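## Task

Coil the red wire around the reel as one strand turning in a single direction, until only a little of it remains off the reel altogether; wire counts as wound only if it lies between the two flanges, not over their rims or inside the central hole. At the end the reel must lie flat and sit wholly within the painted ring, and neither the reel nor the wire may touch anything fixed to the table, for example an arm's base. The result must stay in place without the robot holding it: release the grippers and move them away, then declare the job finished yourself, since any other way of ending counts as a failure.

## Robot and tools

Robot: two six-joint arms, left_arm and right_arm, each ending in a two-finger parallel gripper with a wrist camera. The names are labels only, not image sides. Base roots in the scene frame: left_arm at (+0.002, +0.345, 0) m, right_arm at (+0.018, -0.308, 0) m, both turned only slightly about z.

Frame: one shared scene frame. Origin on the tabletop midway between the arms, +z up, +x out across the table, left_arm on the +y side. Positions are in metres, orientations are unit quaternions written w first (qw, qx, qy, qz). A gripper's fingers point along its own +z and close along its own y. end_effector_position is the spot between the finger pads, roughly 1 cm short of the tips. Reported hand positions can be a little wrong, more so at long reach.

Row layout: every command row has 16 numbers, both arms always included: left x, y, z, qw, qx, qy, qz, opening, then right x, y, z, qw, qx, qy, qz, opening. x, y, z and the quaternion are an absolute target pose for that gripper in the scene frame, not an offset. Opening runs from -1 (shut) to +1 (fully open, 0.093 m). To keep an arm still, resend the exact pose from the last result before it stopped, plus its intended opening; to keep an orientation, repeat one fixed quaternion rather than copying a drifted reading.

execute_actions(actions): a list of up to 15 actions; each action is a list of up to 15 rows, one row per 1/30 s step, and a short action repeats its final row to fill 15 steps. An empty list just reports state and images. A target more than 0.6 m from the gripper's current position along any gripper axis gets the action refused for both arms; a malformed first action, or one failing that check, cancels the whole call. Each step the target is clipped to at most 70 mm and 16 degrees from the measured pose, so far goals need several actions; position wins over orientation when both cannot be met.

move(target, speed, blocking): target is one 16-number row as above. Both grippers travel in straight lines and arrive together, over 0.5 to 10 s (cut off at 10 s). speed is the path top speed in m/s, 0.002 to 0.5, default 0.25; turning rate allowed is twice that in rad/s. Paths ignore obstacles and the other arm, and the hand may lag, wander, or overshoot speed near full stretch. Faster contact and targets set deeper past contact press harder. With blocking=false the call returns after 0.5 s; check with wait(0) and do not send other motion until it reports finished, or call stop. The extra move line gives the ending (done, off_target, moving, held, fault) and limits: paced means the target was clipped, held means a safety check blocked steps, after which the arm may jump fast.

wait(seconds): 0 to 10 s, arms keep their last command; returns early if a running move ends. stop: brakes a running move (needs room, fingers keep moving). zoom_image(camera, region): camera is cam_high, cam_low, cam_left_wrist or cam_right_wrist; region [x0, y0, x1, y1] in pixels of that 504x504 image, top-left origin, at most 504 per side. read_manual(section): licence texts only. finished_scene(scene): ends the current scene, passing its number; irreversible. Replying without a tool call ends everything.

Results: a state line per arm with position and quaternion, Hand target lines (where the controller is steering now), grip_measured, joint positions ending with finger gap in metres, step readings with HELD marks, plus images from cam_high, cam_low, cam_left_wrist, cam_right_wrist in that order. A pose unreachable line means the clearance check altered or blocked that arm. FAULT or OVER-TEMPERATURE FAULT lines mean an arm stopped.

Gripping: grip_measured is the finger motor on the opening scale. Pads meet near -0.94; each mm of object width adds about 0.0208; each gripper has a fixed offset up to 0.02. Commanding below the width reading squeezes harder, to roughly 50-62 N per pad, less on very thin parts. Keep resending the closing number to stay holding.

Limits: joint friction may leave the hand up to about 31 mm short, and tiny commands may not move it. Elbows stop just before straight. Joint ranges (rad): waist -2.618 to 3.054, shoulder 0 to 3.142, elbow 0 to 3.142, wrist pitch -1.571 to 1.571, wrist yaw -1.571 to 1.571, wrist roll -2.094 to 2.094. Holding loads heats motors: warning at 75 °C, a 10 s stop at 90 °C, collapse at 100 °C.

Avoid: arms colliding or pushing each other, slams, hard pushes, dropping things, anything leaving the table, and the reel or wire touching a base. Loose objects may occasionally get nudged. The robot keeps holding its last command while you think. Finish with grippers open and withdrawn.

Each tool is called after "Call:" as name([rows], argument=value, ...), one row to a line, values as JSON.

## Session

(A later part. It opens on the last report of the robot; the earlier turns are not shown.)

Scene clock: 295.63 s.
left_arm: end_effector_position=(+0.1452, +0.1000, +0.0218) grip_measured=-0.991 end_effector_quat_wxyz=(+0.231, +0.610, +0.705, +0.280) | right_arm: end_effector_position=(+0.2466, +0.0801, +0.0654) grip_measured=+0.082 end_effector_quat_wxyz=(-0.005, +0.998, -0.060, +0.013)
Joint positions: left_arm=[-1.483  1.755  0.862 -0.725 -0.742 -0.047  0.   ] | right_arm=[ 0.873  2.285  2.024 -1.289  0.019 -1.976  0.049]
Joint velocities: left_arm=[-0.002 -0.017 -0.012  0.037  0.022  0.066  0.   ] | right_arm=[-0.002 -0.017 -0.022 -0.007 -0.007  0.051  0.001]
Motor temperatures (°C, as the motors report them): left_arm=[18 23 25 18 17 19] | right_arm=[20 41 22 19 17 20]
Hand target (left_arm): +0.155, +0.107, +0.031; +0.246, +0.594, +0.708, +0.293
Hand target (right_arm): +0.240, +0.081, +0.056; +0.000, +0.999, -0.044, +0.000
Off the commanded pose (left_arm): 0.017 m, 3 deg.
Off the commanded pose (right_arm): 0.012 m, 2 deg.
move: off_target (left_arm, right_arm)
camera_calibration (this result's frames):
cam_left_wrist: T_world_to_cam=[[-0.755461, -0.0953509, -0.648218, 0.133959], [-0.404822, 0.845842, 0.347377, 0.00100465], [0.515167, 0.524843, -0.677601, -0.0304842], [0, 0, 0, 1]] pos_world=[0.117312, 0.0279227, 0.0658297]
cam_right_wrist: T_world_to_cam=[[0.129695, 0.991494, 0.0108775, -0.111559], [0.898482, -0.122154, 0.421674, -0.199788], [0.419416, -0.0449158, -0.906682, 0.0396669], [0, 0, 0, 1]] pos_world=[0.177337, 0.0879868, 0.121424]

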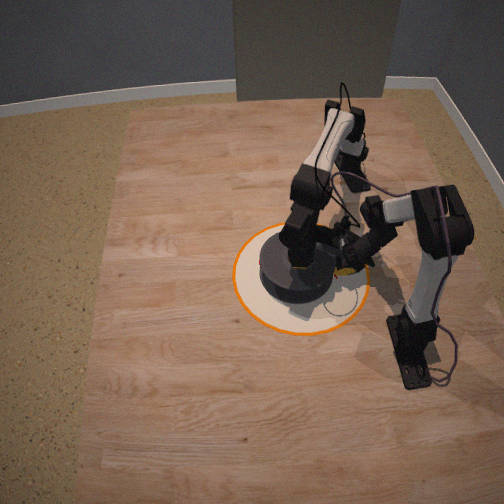

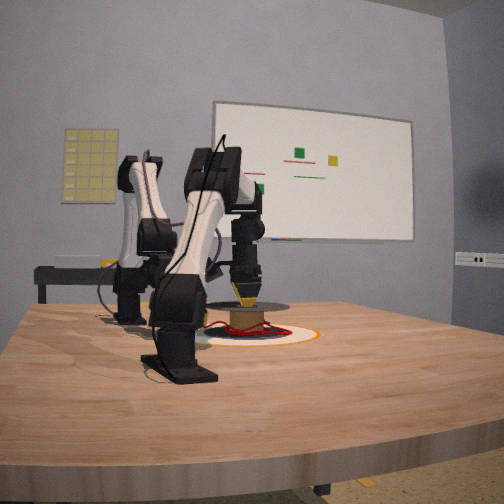

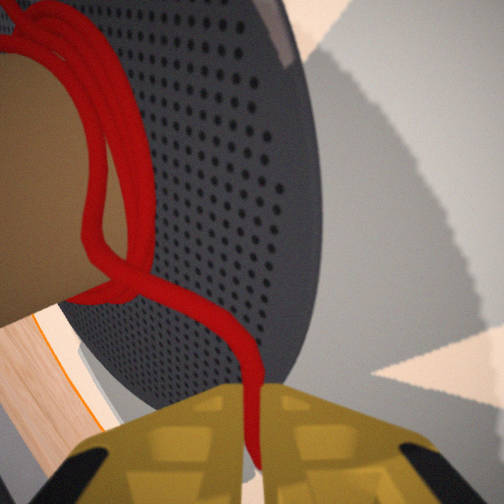

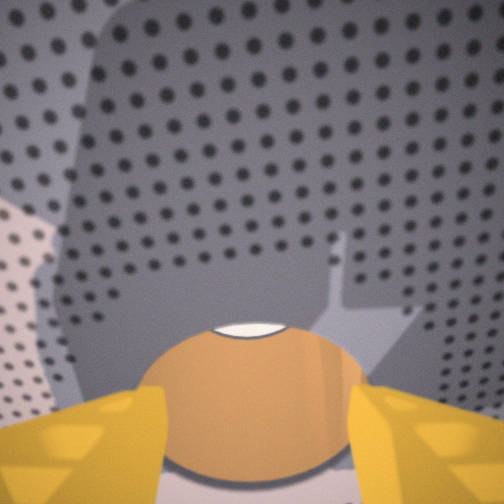

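Call:
move(target=[0.143,0.10,0.025,0.231,0.61,0.705,0.28,-0.7,0.243,0.081,0.056,0,-0.999,0.0436,0,0.1], speed=0.05)

Call:
move(target=[0.10,0.092,0.065,0.246,0.594,0.708,0.293,-0.7,0.243,0.081,0.056,0,-0.999,0.0436,0,0.1], speed=0.1)

Scene clock: 296.93 s.
left_arm: end_effector_position=(+0.1414, +0.0992, +0.0195) grip_measured=-0.702 end_effector_quat_wxyz=(+0.225, +0.615, +0.705, +0.273) | right_arm: end_effector_position=(+0.2476, +0.0799, +0.0665) grip_measured=+0.082 end_effector_quat_wxyz=(-0.005, +0.998, -0.058, +0.016)
Joint positions: left_arm=[-1.488  1.755  0.861 -0.724 -0.721 -0.042  0.011] | right_arm=[ 0.873  2.283  2.024 -1.288  0.025 -1.979  0.049]
Joint velocities: left_arm=[ 0.002  0.007  0.002 -0.007  0.007 -0.051 -0.001] | right_arm=[-0.007 -0.007 -0.002 -0.022 -0.007  0.037 -0.   ]
Motor temperatures (°C, as the motors report them): left_arm=[18 23 25 18 17 19] | right_arm=[20 41 22 19 17 20]
Hand target (left_arm): +0.143, +0.100, +0.025; +0.231, +0.610, +0.705, +0.280
Hand target (right_arm): +0.243, +0.081, +0.056; -0.000, +0.999, -0.044, +0.000
Off the commanded pose (left_arm): 0.006 m, 1 deg.
Off the commanded pose (right_arm): 0.011 m, 3 deg.
move: off_target (right_arm)
camera_calibration (this result's frames):
cam_left_wrist: T_world_to_cam=[[-0.769582, -0.0891307, -0.632297, 0.13054], [-0.39095, 0.848694, 0.356199, -0.00144731], [0.504878, 0.52132, -0.687985, -0.0277096], [0, 0, 0, 1]] pos_world=[0.113885, 0.027309, 0.0639917]
cam_right_wrist: T_world_to_cam=[[0.125968, 0.991969, 0.0113748, -0.110619], [0.89616, -0.118705, 0.427559, -0.201214], [0.425476, -0.0436653, -0.903916, 0.0383772], [0, 0, 0, 1]] pos_world=[0.177926, 0.087521, 0.121979]

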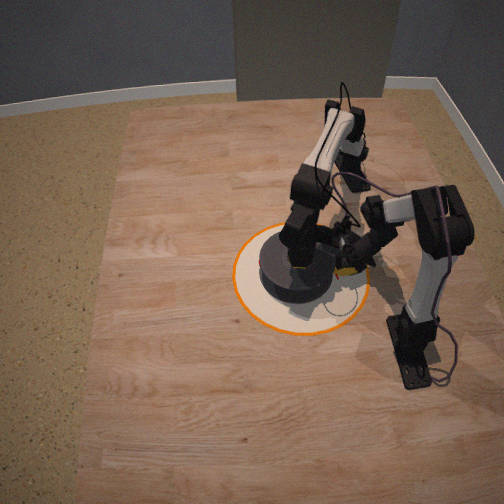

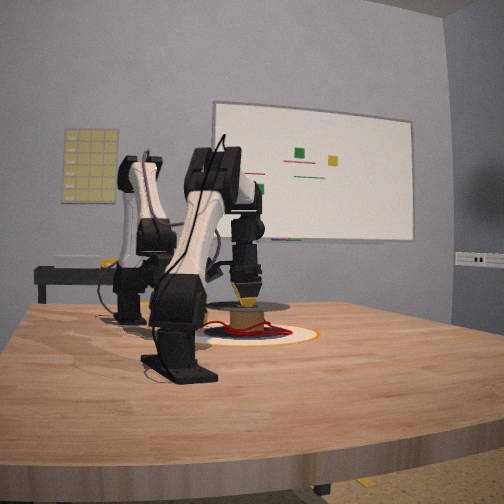

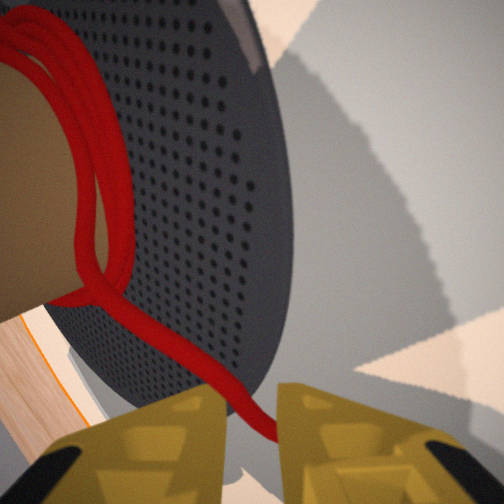

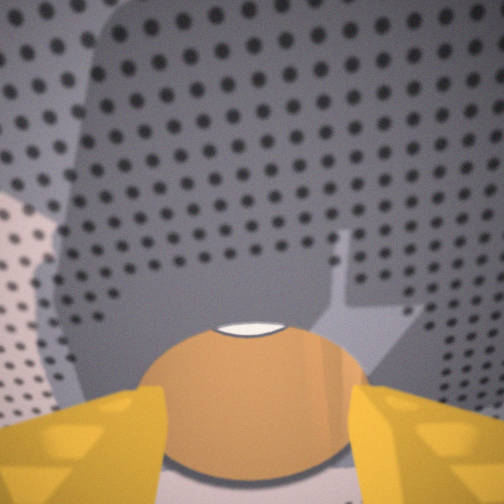

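Scene clock: 298.17 s.
left_arm: end_effector_position=(+0.1007, +0.0966, +0.0585) grip_measured=-0.702 end_effector_quat_wxyz=(+0.238, +0.595, +0.709, +0.294) | right_arm: end_effector_position=(+0.2461, +0.0787, +0.0664) grip_measured=+0.082 end_effector_quat_wxyz=(-0.003, +0.999, -0.048, +0.013)
Joint positions: left_arm=[-1.662  1.755  1.009 -1.067 -0.743 -0.334  0.011] | right_arm=[ 0.873  2.283  2.024 -1.295  0.021 -1.999  0.049]
Joint velocities: left_arm=[-0.007  0.007 -0.012 -0.051 -0.022  0.007 -0.001] | right_arm=[-0.007 -0.022 -0.007  0.037 -0.007 -0.11   0.   ]
Motor temperatures (°C, as the motors report them): left_arm=[18 23 25 18 17 19] | right_arm=[20 41 22 19 17 20]
Hand target (left_arm): +0.101, +0.093, +0.065; +0.246, +0.593, +0.708, +0.294
Hand target (right_arm): +0.243, +0.081, +0.056; -0.000, +0.999, -0.044, +0.000
Off the commanded pose (left_arm): 0.008 m, 1 deg.
Off the commanded pose (right_arm): 0.011 m, 2 deg.
move: off_target (right_arm)
camera_calibration (this result's frames):
cam_left_wrist: T_world_to_cam=[[-0.731614, -0.115514, -0.671861, 0.124725], [-0.440079, 0.832707, 0.33605, -0.0213542], [0.520645, 0.541531, -0.660055, 0.015958], [0, 0, 0, 1]] pos_world=[0.0735449, 0.0235476, 0.101507]
cam_right_wrist: T_world_to_cam=[[0.106257, 0.994323, 0.00566437, -0.104203], [0.901215, -0.098711, 0.42198, -0.202496], [0.420144, -0.0397335, -0.906587, 0.0400706], [0, 0, 0, 1]] pos_world=[0.176729, 0.0852149, 0.122367]

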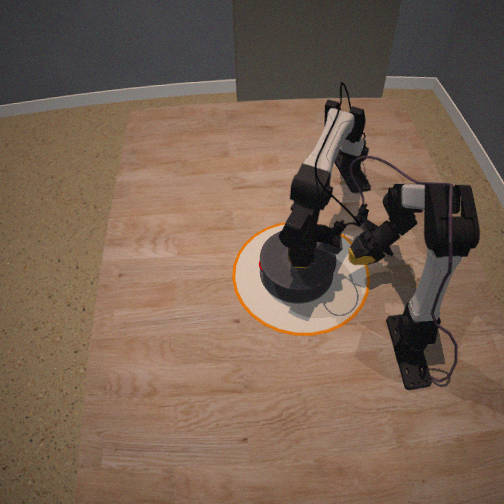

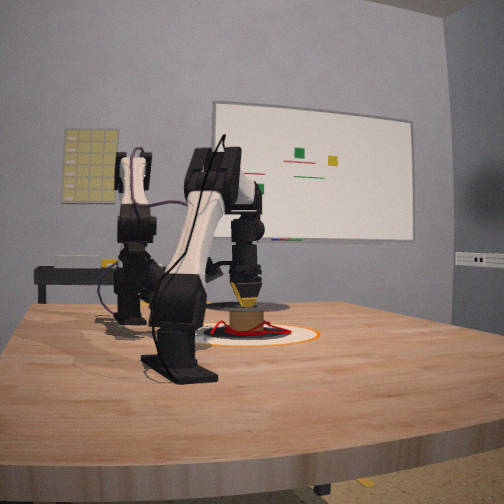

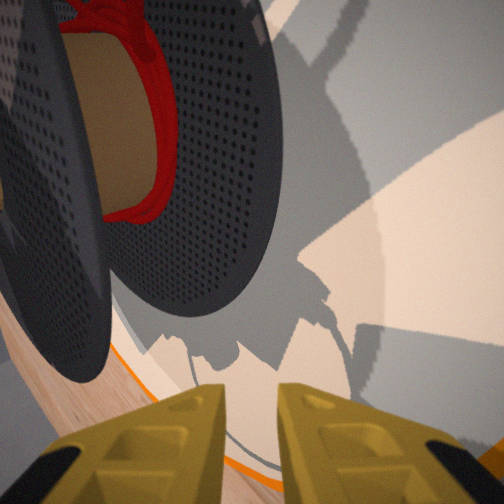

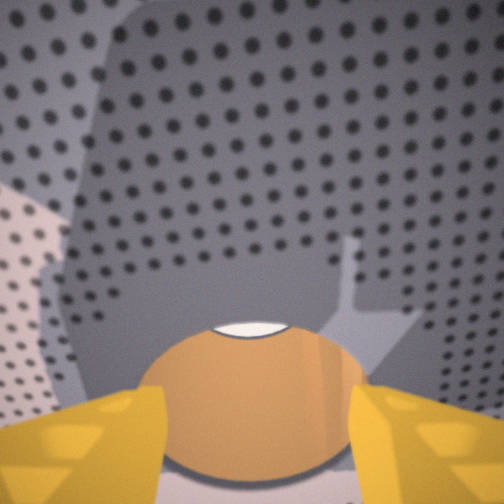

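Call:
zoom_image(camera="cam_low", region=[190, 290, 310, 350])

Call:
zoom_image(camera="cam_high", region=[230, 210, 380, 340])

Region (190, 290, 310, 350) of cam_low's 504x504 image, scaled by 4.200, with more detail than that image has.

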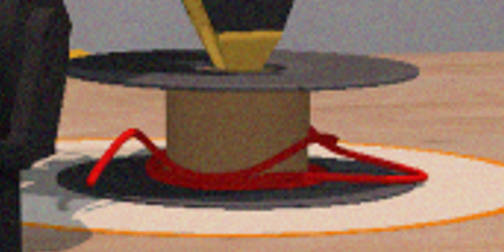

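Region (230, 210, 380, 340) of cam_high's 504x504 image, scaled by 3.360, with more detail than that image has; it fills the top 437 rows of this view, and the rest is white.

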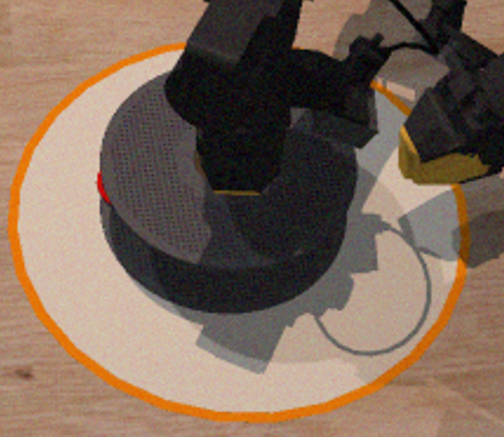

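Call:
move(target=[0.09,0.09,0.06,0.246,0.594,0.708,0.293,-1,0.245,0.08,0.056,0,-0.999,0.0436,0,-1], speed=0.2)

Call:
move(target=[0.09,0.09,0.06,0.246,0.594,0.708,0.293,-1,0.245,0.08,0.056,0,-0.999,0.0436,0,0.1], speed=0.2)

Call:
move(target=[0.09,0.09,0.06,0.246,0.594,0.708,0.293,-1,0.245,0.08,0.056,0,-0.574,0.819,0,0.1], speed=0.4)

Scene clock: 302.47 s.
left_arm: end_effector_position=(+0.0916, +0.0916, +0.0614) grip_measured=-0.998 end_effector_quat_wxyz=(+0.249, +0.592, +0.712, +0.284) | right_arm: end_effector_position=(+0.2452, +0.0795, +0.0664) grip_measured=-0.999 end_effector_quat_wxyz=(-0.005, +0.999, -0.044, +0.010)
Joint positions: left_arm=[-1.698  1.755  1.022 -1.08  -0.743 -0.379  0.   ] | right_arm=[ 0.873  2.283  2.024 -1.295  0.013 -2.007  0.   ]
Joint velocities: left_arm=[-0.017 -0.007 -0.032  0.007 -0.022 -0.037  0.   ] | right_arm=[ 0.007 -0.002  0.017 -0.037 -0.037 -0.037  0.   ]
Motor temperatures (°C, as the motors report them): left_arm=[18 23 25 18 17 19] | right_arm=[20 41 22 19 17 20]
Hand target (left_arm): +0.090, +0.090, +0.060; +0.246, +0.594, +0.708, +0.293
Hand target (right_arm): +0.245, +0.080, +0.056; -0.000, +0.999, -0.044, -0.000
Off the commanded pose (left_arm): 0.003 m, 1 deg.
Off the commanded pose (right_arm): 0.010 m, 1 deg.
move: done
camera_calibration (this result's frames):
cam_left_wrist: T_world_to_cam=[[-0.728331, -0.134034, -0.671989, 0.120823], [-0.438997, 0.844265, 0.307407, -0.0216245], [0.526134, 0.518895, -0.673744, 0.0276785], [0, 0, 0, 1]] pos_world=[0.0639436, 0.020089, 0.106488]
cam_right_wrist: T_world_to_cam=[[0.0989695, 0.995048, 0.00916318, -0.103371], [0.904375, -0.0937846, 0.416307, -0.202333], [0.415104, -0.0329147, -0.909178, 0.0413557], [0, 0, 0, 1]] pos_world=[0.176049, 0.0852445, 0.12278]

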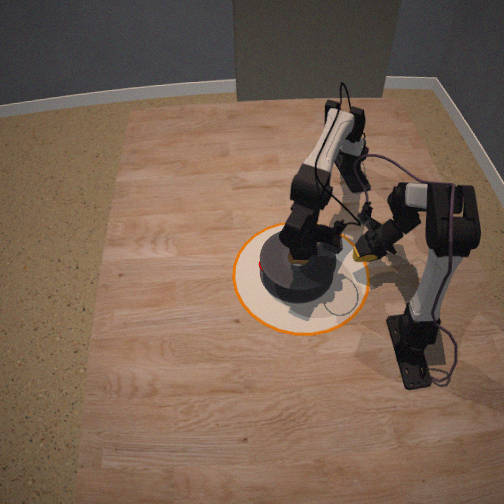

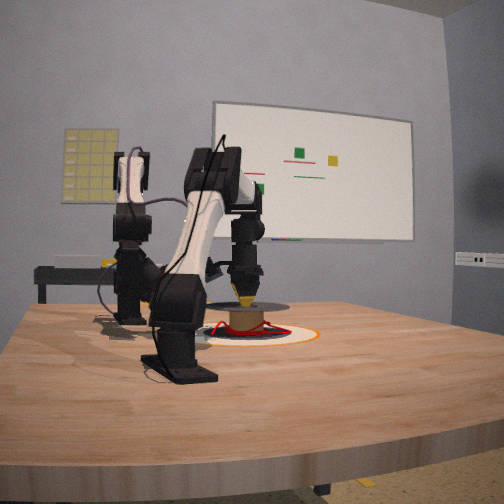

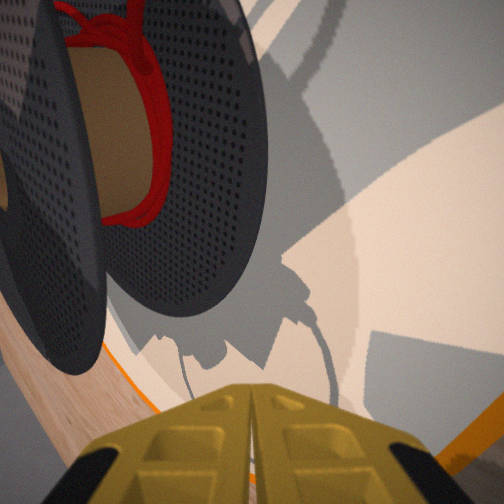

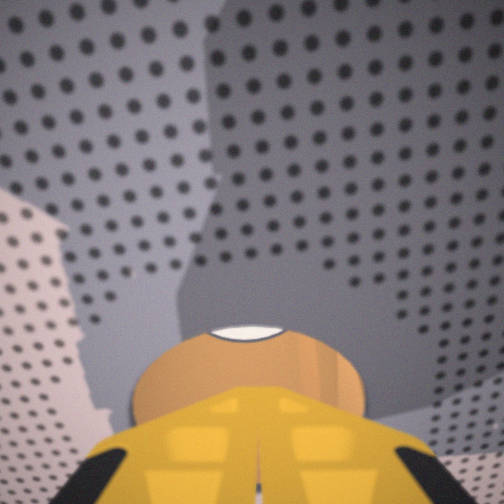

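Scene clock: 303.17 s.
left_arm: end_effector_position=(+0.0916, +0.0919, +0.0615) grip_measured=-0.998 end_effector_quat_wxyz=(+0.249, +0.591, +0.713, +0.284) | right_arm: end_effector_position=(+0.2451, +0.0793, +0.0664) grip_measured=+0.085 end_effector_quat_wxyz=(-0.004, +0.999, -0.045, +0.010)
Joint positions: left_arm=[-1.698  1.755  1.022 -1.082 -0.743 -0.382  0.   ] | right_arm=[ 0.873  2.283  2.024 -1.295  0.014 -2.006  0.049]
Joint velocities: left_arm=[-0.012 -0.012  0.012  0.051  0.051 -0.066  0.   ] | right_arm=[-0.022 -0.002 -0.007 -0.007 -0.066 -0.051  0.   ]
Motor temperatures (°C, as the motors report them): left_arm=[18 23 25 18 17 19] | right_arm=[20 41 22 19 17 20]
Hand target (left_arm): +0.090, +0.090, +0.060; +0.246, +0.594, +0.708, +0.293
Hand target (right_arm): +0.245, +0.080, +0.056; -0.000, +0.999, -0.044, +0.000
Off the commanded pose (left_arm): 0.003 m, 1 deg.
Off the commanded pose (right_arm): 0.010 m, 1 deg.
move: done
camera_calibration (this result's frames):
cam_left_wrist: T_world_to_cam=[[-0.727709, -0.136018, -0.672264, 0.121075], [-0.440986, 0.843486, 0.306695, -0.0215829], [0.525329, 0.519644, -0.673795, 0.0275689], [0, 0, 0, 1]] pos_world=[0.0641069, 0.0203473, 0.106589]
cam_right_wrist: T_world_to_cam=[[0.099356, 0.995017, 0.0083183, -0.103212], [0.904361, -0.0937842, 0.416336, -0.202316], [0.415041, -0.0338427, -0.909173, 0.0414513], [0, 0, 0, 1]] pos_world=[0.176017, 0.0851267, 0.122776]

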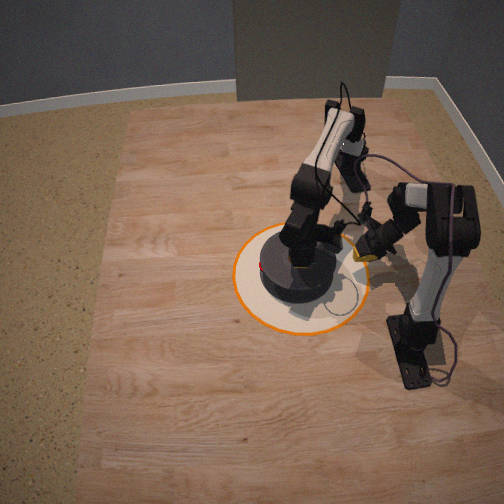

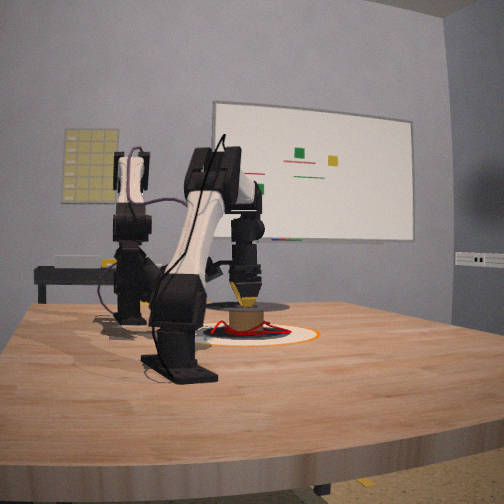

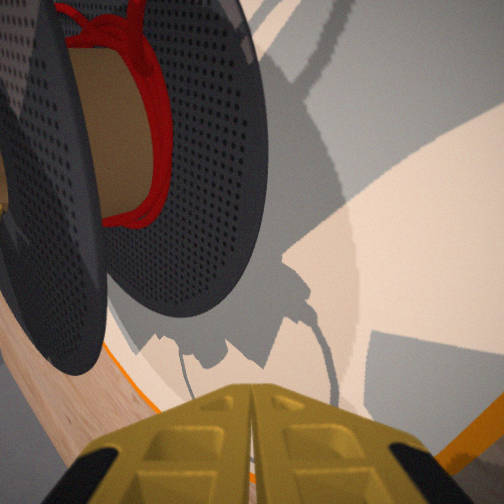

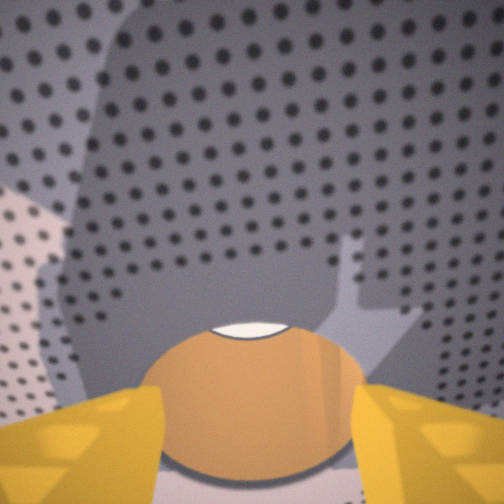

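Scene clock: 306.13 s.
left_arm: end_effector_position=(+0.0916, +0.0921, +0.0615) grip_measured=-0.998 end_effector_quat_wxyz=(+0.249, +0.591, +0.713, +0.284) | right_arm: end_effector_position=(+0.2434, +0.0773, +0.0663) grip_measured=+0.086 end_effector_quat_wxyz=(+0.005, -0.583, +0.812, -0.004)
Joint positions: left_arm=[-1.698  1.755  1.022 -1.083 -0.743 -0.382  0.   ] | right_arm=[ 0.873  2.283  2.024 -1.306  0.011 -0.199  0.049]
Joint velocities: left_arm=[-0.017 -0.017 -0.022 -0.037  0.066 -0.037  0.   ] | right_arm=[ 0.012 -0.002  0.002 -0.022  0.022 -0.007 -0.001]
Motor temperatures (°C, as the motors report them): left_arm=[18 23 25 18 17 19] | right_arm=[20 41 22 19 17 20]
Hand target (left_arm): +0.090, +0.090, +0.060; +0.246, +0.594, +0.708, +0.293
Hand target (right_arm): +0.245, +0.080, +0.056; -0.000, -0.574, +0.819, +0.000
Off the commanded pose (left_arm): 0.003 m, 1 deg.
Off the commanded pose (right_arm): 0.011 m, 2 deg.
move: off_target (right_arm)
camera_calibration (this result's frames):
cam_left_wrist: T_world_to_cam=[[-0.727593, -0.135884, -0.672417, 0.121116], [-0.441252, 0.843214, 0.307061, -0.0216839], [0.525266, 0.520121, -0.673475, 0.0274523], [0, 0, 0, 1]] pos_world=[0.0641356, 0.0204633, 0.106587]
cam_right_wrist: T_world_to_cam=[[0.944226, -0.329129, 0.010552, -0.204522], [-0.306324, -0.86614, 0.394927, 0.154872], [-0.120842, -0.376133, -0.918652, 0.199587], [0, 0, 0, 1]] pos_world=[0.264675, 0.141898, 0.124346]

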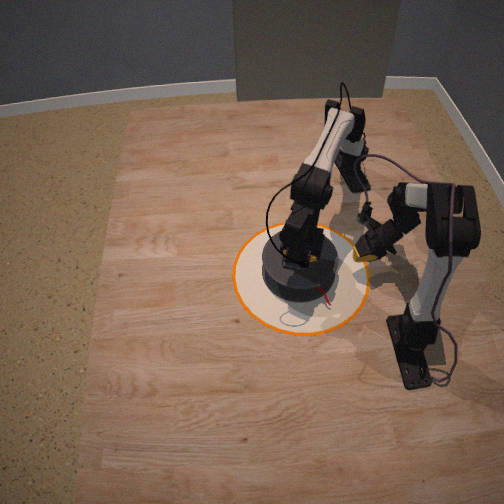

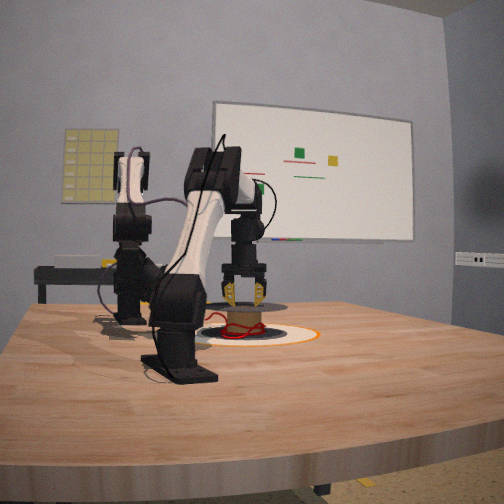

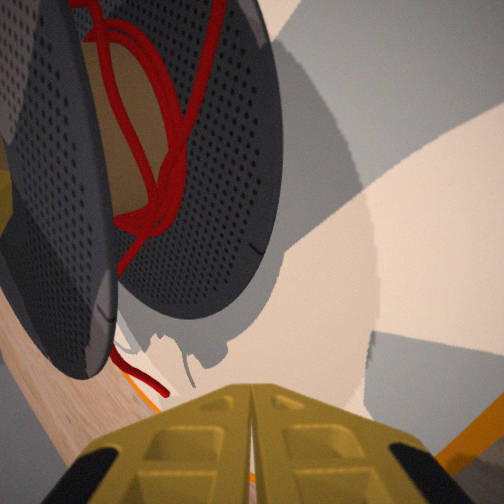

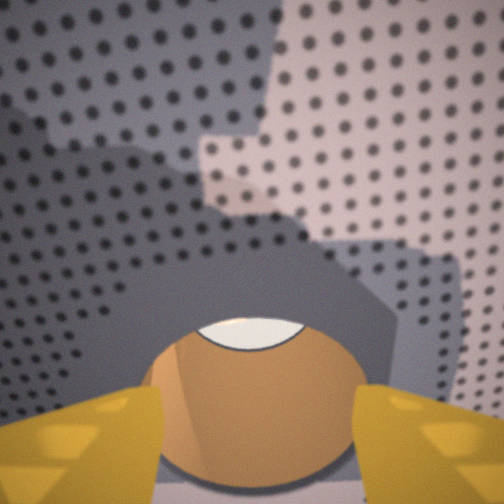

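Call:
zoom_image(camera="cam_high", region=[250, 240, 360, 335])

Call:
zoom_image(camera="cam_low", region=[190, 290, 310, 350])

Region (250, 240, 360, 335) of cam_high's 504x504 image, scaled by 4.582, with more detail than that image has; it fills the top 435 rows of this view, and the rest is white.

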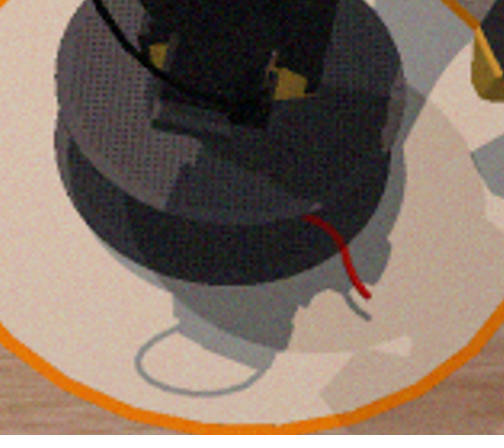

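Region (190, 290, 310, 350) of cam_low's 504x504 image, scaled by 4.200, with more detail than that image has.

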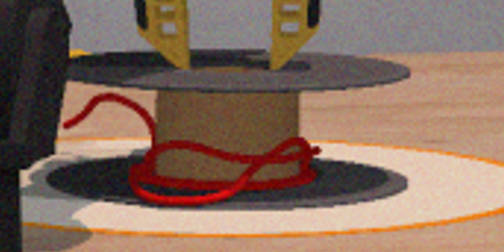

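Call:
execute_actions(actions=[])

Scene clock: 316.07 s.
left_arm: end_effector_position=(+0.0916, +0.0921, +0.0615) grip_measured=-0.998 end_effector_quat_wxyz=(+0.249, +0.591, +0.713, +0.284) | right_arm: end_effector_position=(+0.2435, +0.0773, +0.0663) grip_measured=+0.086 end_effector_quat_wxyz=(+0.005, -0.582, +0.813, -0.004)
Joint positions: left_arm=[-1.698  1.755  1.022 -1.083 -0.743 -0.382  0.   ] | right_arm=[ 0.873  2.283  2.024 -1.306  0.011 -0.197  0.049]
Joint velocities: left_arm=[ 0.017 -0.012  0.012 -0.095 -0.007 -0.037  0.   ] | right_arm=[ 0.002 -0.012 -0.002 -0.051  0.007 -0.007  0.001]
Motor temperatures (°C, as the motors report them): left_arm=[18 23 25 18 17 19] | right_arm=[20 41 23 19 17 20]
Hand target (left_arm): +0.090, +0.090, +0.060; +0.246, +0.594, +0.708, +0.293
Hand target (right_arm): +0.245, +0.080, +0.056; -0.000, -0.574, +0.819, +0.000
Off the commanded pose (left_arm): 0.003 m, 1 deg.
Off the commanded pose (right_arm): 0.011 m, 1 deg.
camera_calibration (this result's frames):
cam_left_wrist: T_world_to_cam=[[-0.727593, -0.135884, -0.672417, 0.121116], [-0.441252, 0.843214, 0.307061, -0.0216839], [0.525266, 0.520121, -0.673475, 0.0274523], [0, 0, 0, 1]] pos_world=[0.0641356, 0.0204633, 0.106587]
cam_right_wrist: T_world_to_cam=[[0.943338, -0.331653, 0.0109871, -0.20422], [-0.308843, -0.865386, 0.394617, 0.15552], [-0.121368, -0.37565, -0.91878, 0.199718], [0, 0, 0, 1]] pos_world=[0.264919, 0.141879, 0.12437]

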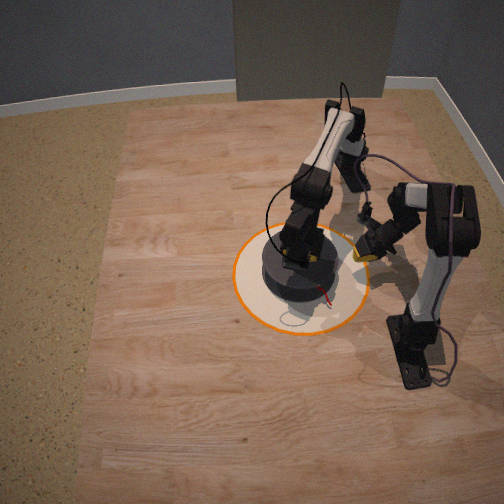

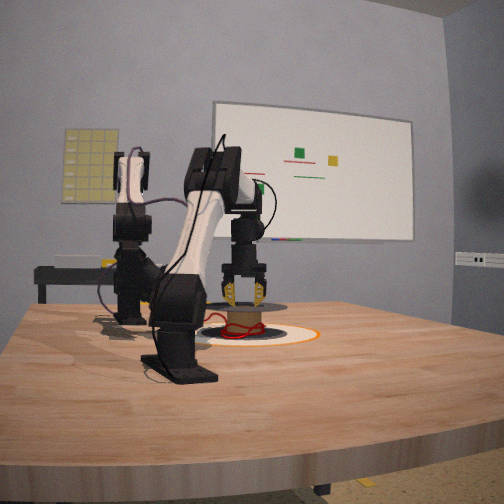

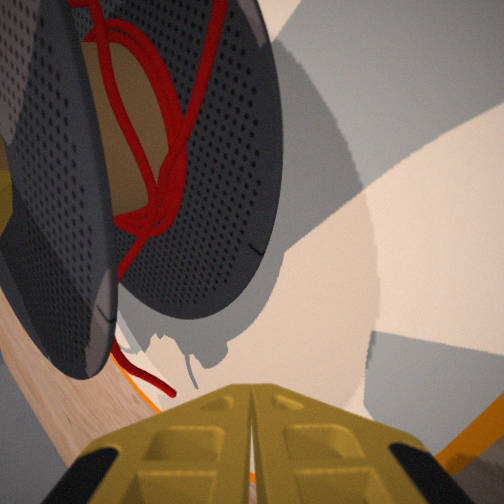

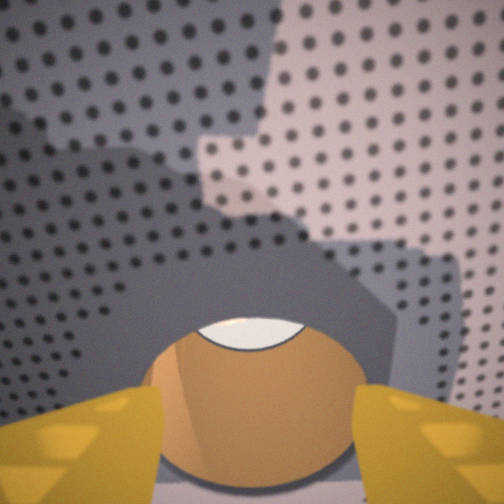

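Call:
zoom_image(camera="cam_high", region=[230, 210, 390, 340])

Call:
zoom_image(camera="cam_low", region=[180, 280, 330, 360])

Region (230, 210, 390, 340) of cam_high's 504x504 image, scaled by 3.150, with more detail than that image has; it fills the top 410 rows of this view, and the rest is white.

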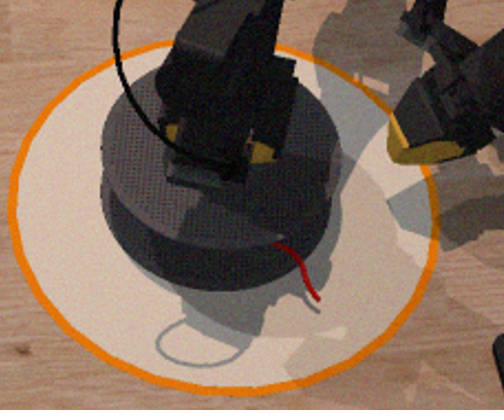

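Region (180, 280, 330, 360) of cam_low's 504x504 image, scaled by 3.360, with more detail than that image has; it fills the top 269 rows of this view, and the rest is white.

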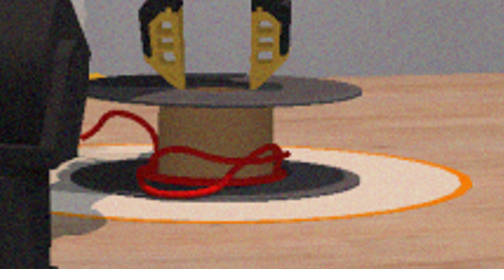

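Call:
move(target=[0.10,0.13,0.13,0.246,0.594,0.708,0.293,-1, 0.245,0.080,0.055,0,-0.574,0.819,0,-1], speed=0.2)

Call:
move(target=[0.15,0.22,0.13,0,-0.342,0.940,0,-1, 0.245,0.080,0.055,0,-0.574,0.819,0,0.1], speed=0.3)

Scene clock: 329.27 s.
left_arm: end_effector_position=(+0.0982, +0.1301, +0.1206) grip_measured=-0.998 end_effector_quat_wxyz=(+0.240, +0.597, +0.707, +0.295) | right_arm: end_effector_position=(+0.2444, +0.0789, +0.0669) grip_measured=-0.999 end_effector_quat_wxyz=(+0.009, -0.578, +0.816, -0.002)
Joint positions: left_arm=[-1.684  1.545  1.042 -1.33  -0.744 -0.358  0.   ] | right_arm=[ 0.873  2.281  2.024 -1.299  0.011 -0.185  0.   ]
Joint velocities: left_arm=[-0.012 -0.017 -0.007 -0.095  0.007 -0.051  0.   ] | right_arm=[-0.017 -0.012 -0.002 -0.037 -0.066 -0.007  0.   ]
Motor temperatures (°C, as the motors report them): left_arm=[18 23 25 18 17 19] | right_arm=[20 41 23 19 17 20]
Hand target (left_arm): +0.101, +0.130, +0.129; +0.246, +0.594, +0.708, +0.293
Hand target (right_arm): +0.245, +0.080, +0.055; -0.000, -0.574, +0.819, -0.000
Off the commanded pose (left_arm): 0.010 m, 1 deg.
Off the commanded pose (right_arm): 0.012 m, 1 deg.
move: off_target (right_arm)
camera_calibration (this result's frames):
cam_left_wrist: T_world_to_cam=[[-0.728633, -0.109822, -0.676043, 0.167995], [-0.437237, 0.834338, 0.335713, -0.071648], [0.527179, 0.540202, -0.655945, 0.0390907], [0, 0, 0, 1]] pos_world=[0.0704715, 0.0571114, 0.163266]
cam_right_wrist: T_world_to_cam=[[0.939432, -0.342512, 0.0123988, -0.202844], [-0.320368, -0.864692, 0.386875, 0.160235], [-0.121788, -0.367415, -0.922049, 0.200555], [0, 0, 0, 1]] pos_world=[0.266318, 0.142764, 0.125445]

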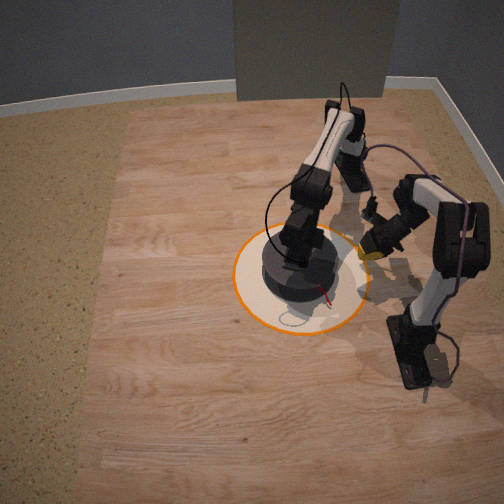

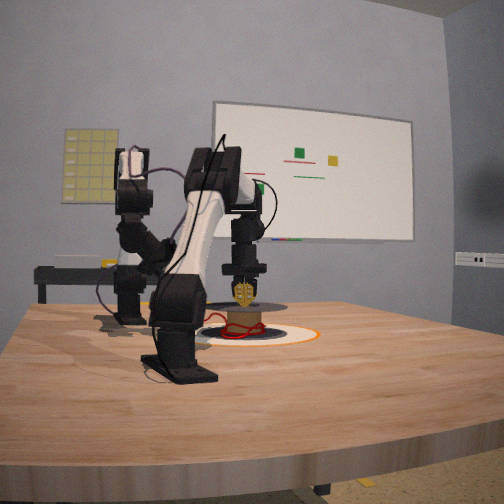

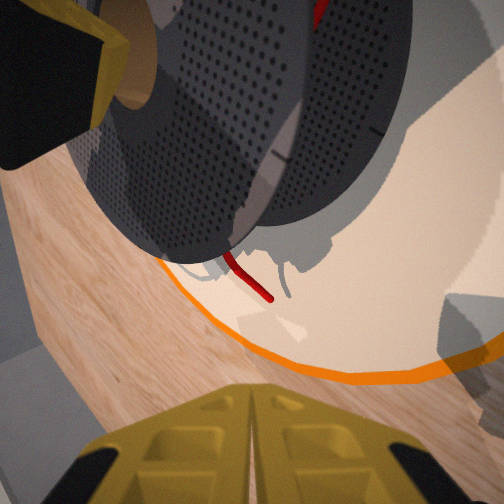

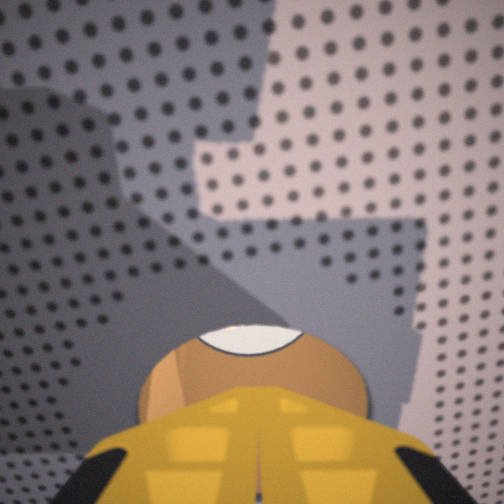

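Scene clock: 333.23 s.
left_arm: end_effector_position=(+0.1354, +0.1960, +0.1217) grip_measured=-0.998 end_effector_quat_wxyz=(+0.090, -0.032, +0.987, +0.131) | right_arm: end_effector_position=(+0.2451, +0.0785, +0.0690) grip_measured=+0.097 end_effector_quat_wxyz=(+0.012, -0.577, +0.816, -0.003)
Joint positions: left_arm=[-1.102  1.417  1.099 -1.41  -0.278 -1.161  0.   ] | right_arm=[ 0.873  2.277  2.024 -1.299  0.016 -0.185  0.05 ]
Joint velocities: left_arm=[ 0.027  0.002 -0.022 -0.051 -0.066 -0.037  0.   ] | right_arm=[-0.002 -0.012 -0.007 -0.007  0.022 -0.022  0.   ]
Motor temperatures (°C, as the motors report them): left_arm=[18 23 26 18 17 19] | right_arm=[20 41 23 19 17 20]
Hand target (left_arm): +0.135, +0.195, +0.122; +0.090, -0.029, +0.987, +0.131
Hand target (right_arm): +0.245, +0.079, +0.055; -0.000, -0.574, +0.819, +0.000
Off the commanded pose (left_arm): 0.029 m, 40 deg; orientation clipped at the last step of the last action.
Off the commanded pose (right_arm): 0.014 m, 1 deg.
move: held (left_arm), off_target (right_arm); limits=paced,held; held on 39 of 119 steps (left_arm), including the last (left_arm)
pose unreachable (left arm): on one or more control steps of this call, first in action 0 (counted from 0), this arm could not follow its commanded pose, so it was not sent that pose on those steps. On the call's last step it was still not sent that pose. It may still have moved: this result reports where it is.
cause: the commanded pose would bring a part of the arm too close to another arm (this arm's wrist (the part past joint 4) and the other arm's wrist (the part past joint 4)).
camera_calibration (this result's frames):
cam_left_wrist: T_world_to_cam=[[0.0715396, -0.973372, -0.217782, 0.208156], [-0.96074, -0.125925, 0.247226, 0.159078], [-0.268067, 0.191545, -0.944167, 0.195663], [0, 0, 0, 1]] pos_world=[0.190392, 0.185167, 0.190743]
cam_right_wrist: T_world_to_cam=[[0.939183, -0.342963, 0.0176294, -0.203901], [-0.3231, -0.865063, 0.38376, 0.160242], [-0.116365, -0.366117, -0.923264, 0.201126], [0, 0, 0, 1]] pos_world=[0.266679, 0.142325, 0.127793]

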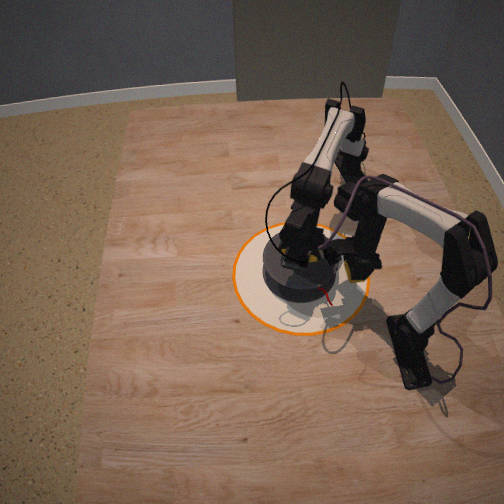

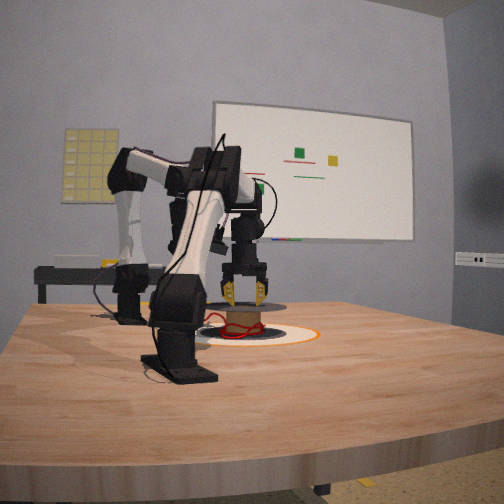

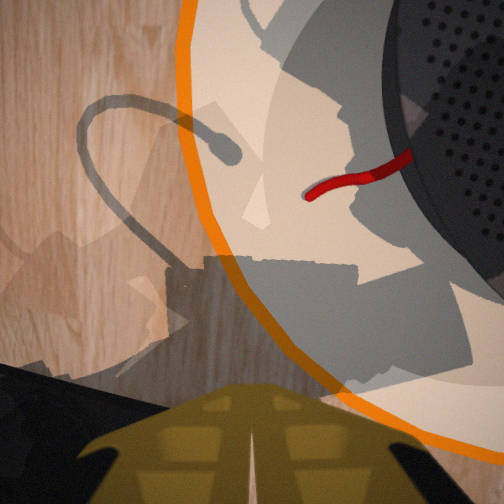

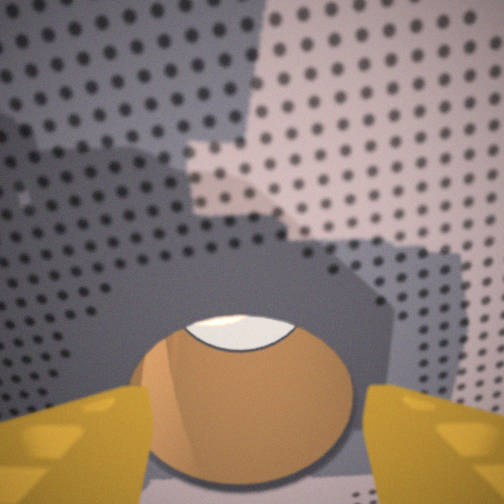

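Call:
move(target=[0.15,0.29,0.13,0,-0.342,0.940,0,-1, 0.245,0.080,0.040,0,-0.574,0.819,0,-1], speed=0.25)

Scene clock: 335.70 s.
left_arm: end_effector_position=(+0.1386, +0.2000, +0.1215) grip_measured=-0.998 end_effector_quat_wxyz=(+0.086, -0.047, +0.987, +0.131) | right_arm: end_effector_position=(+0.2464, +0.0781, +0.0690) grip_measured=-0.999 end_effector_quat_wxyz=(+0.014, -0.577, +0.816, -0.006)
Joint positions: left_arm=[-1.073  1.415  1.098 -1.411 -0.273 -1.163  0.   ] | right_arm=[ 0.872  2.277  2.024 -1.298  0.023 -0.185  0.   ]
Joint velocities: left_arm=[-0.012  0.002 -0.017  0.037 -0.066 -0.022  0.   ] | right_arm=[-0.022  0.002 -0.007 -0.051 -0.007  0.022  0.   ]
Motor temperatures (°C, as the motors report them): left_arm=[18 23 26 18 17 19] | right_arm=[20 41 23 19 17 20]
Hand target (left_arm): +0.138, +0.199, +0.121; +0.087, -0.044, +0.987, +0.130
Hand target (right_arm): +0.246, +0.078, +0.069; +0.014, -0.577, +0.816, -0.006
Off the commanded pose (left_arm): 0.091 m, 39 deg; position and orientation clipped at the last step of the last action.
Off the commanded pose (right_arm): 0.029 m, 2 deg.
move: held (left_arm, right_arm); limits=paced,held; held on 46 of 52 steps (left_arm, right_arm), including the last (left_arm, right_arm)
pose unreachable (left arm): on one or more control steps of this call, first in action 0 (counted from 0), this arm could not follow its commanded pose, so it was not sent that pose on those steps. On the call's last step it was still not sent that pose. It may still have moved: this result reports where it is.
cause: the commanded pose would bring a part of the arm too close to another arm (this arm's wrist (the part past joint 4) and the other arm's wrist (the part past joint 4)).
pose unreachable (right arm): on one or more control steps of this call, first in action 0 (counted from 0), this arm could not follow its commanded pose, so it was not sent that pose on those steps. On the call's last step it was still not sent that pose. It may still have moved: this result reports where it is.
cause: the commanded pose would bring a part of the arm too close to another arm (this arm's wrist (the part past joint 4) and the other arm's wrist (the part past joint 4), along the way the arms are being sent).
camera_calibration (this result's frames):
cam_left_wrist: T_world_to_cam=[[0.10066, -0.971183, -0.216034, 0.207117], [-0.95549, -0.154888, 0.251095, 0.167344], [-0.27732, 0.181143, -0.943547, 0.198886], [0, 0, 0, 1]] pos_world=[0.194202, 0.191042, 0.190383]
cam_right_wrist: T_world_to_cam=[[0.938869, -0.343396, 0.0245876, -0.205625], [-0.326046, -0.863956, 0.383763, 0.160918], [-0.11054, -0.36832, -0.923104, 0.199871], [0, 0, 0, 1]] pos_world=[0.267616, 0.142031, 0.127804]

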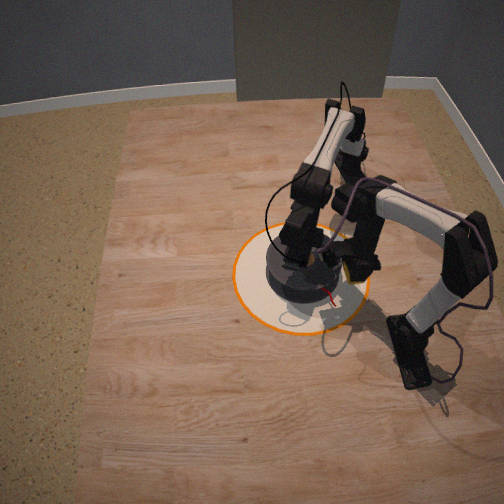

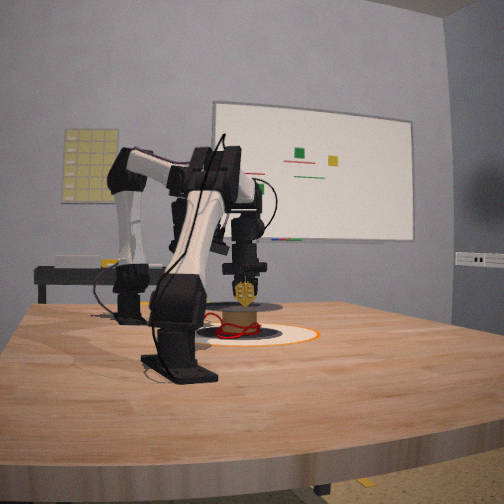

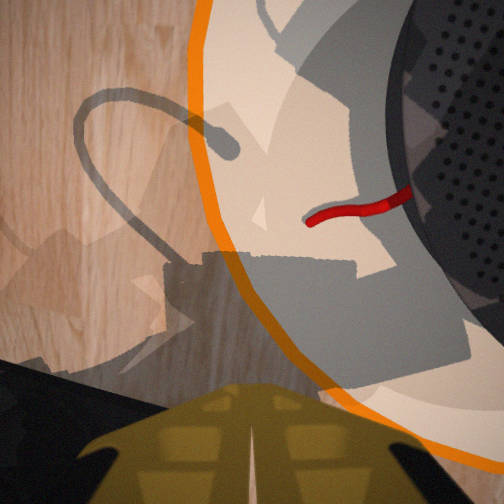

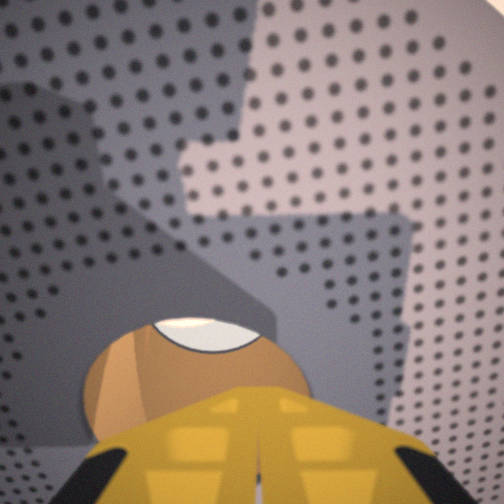

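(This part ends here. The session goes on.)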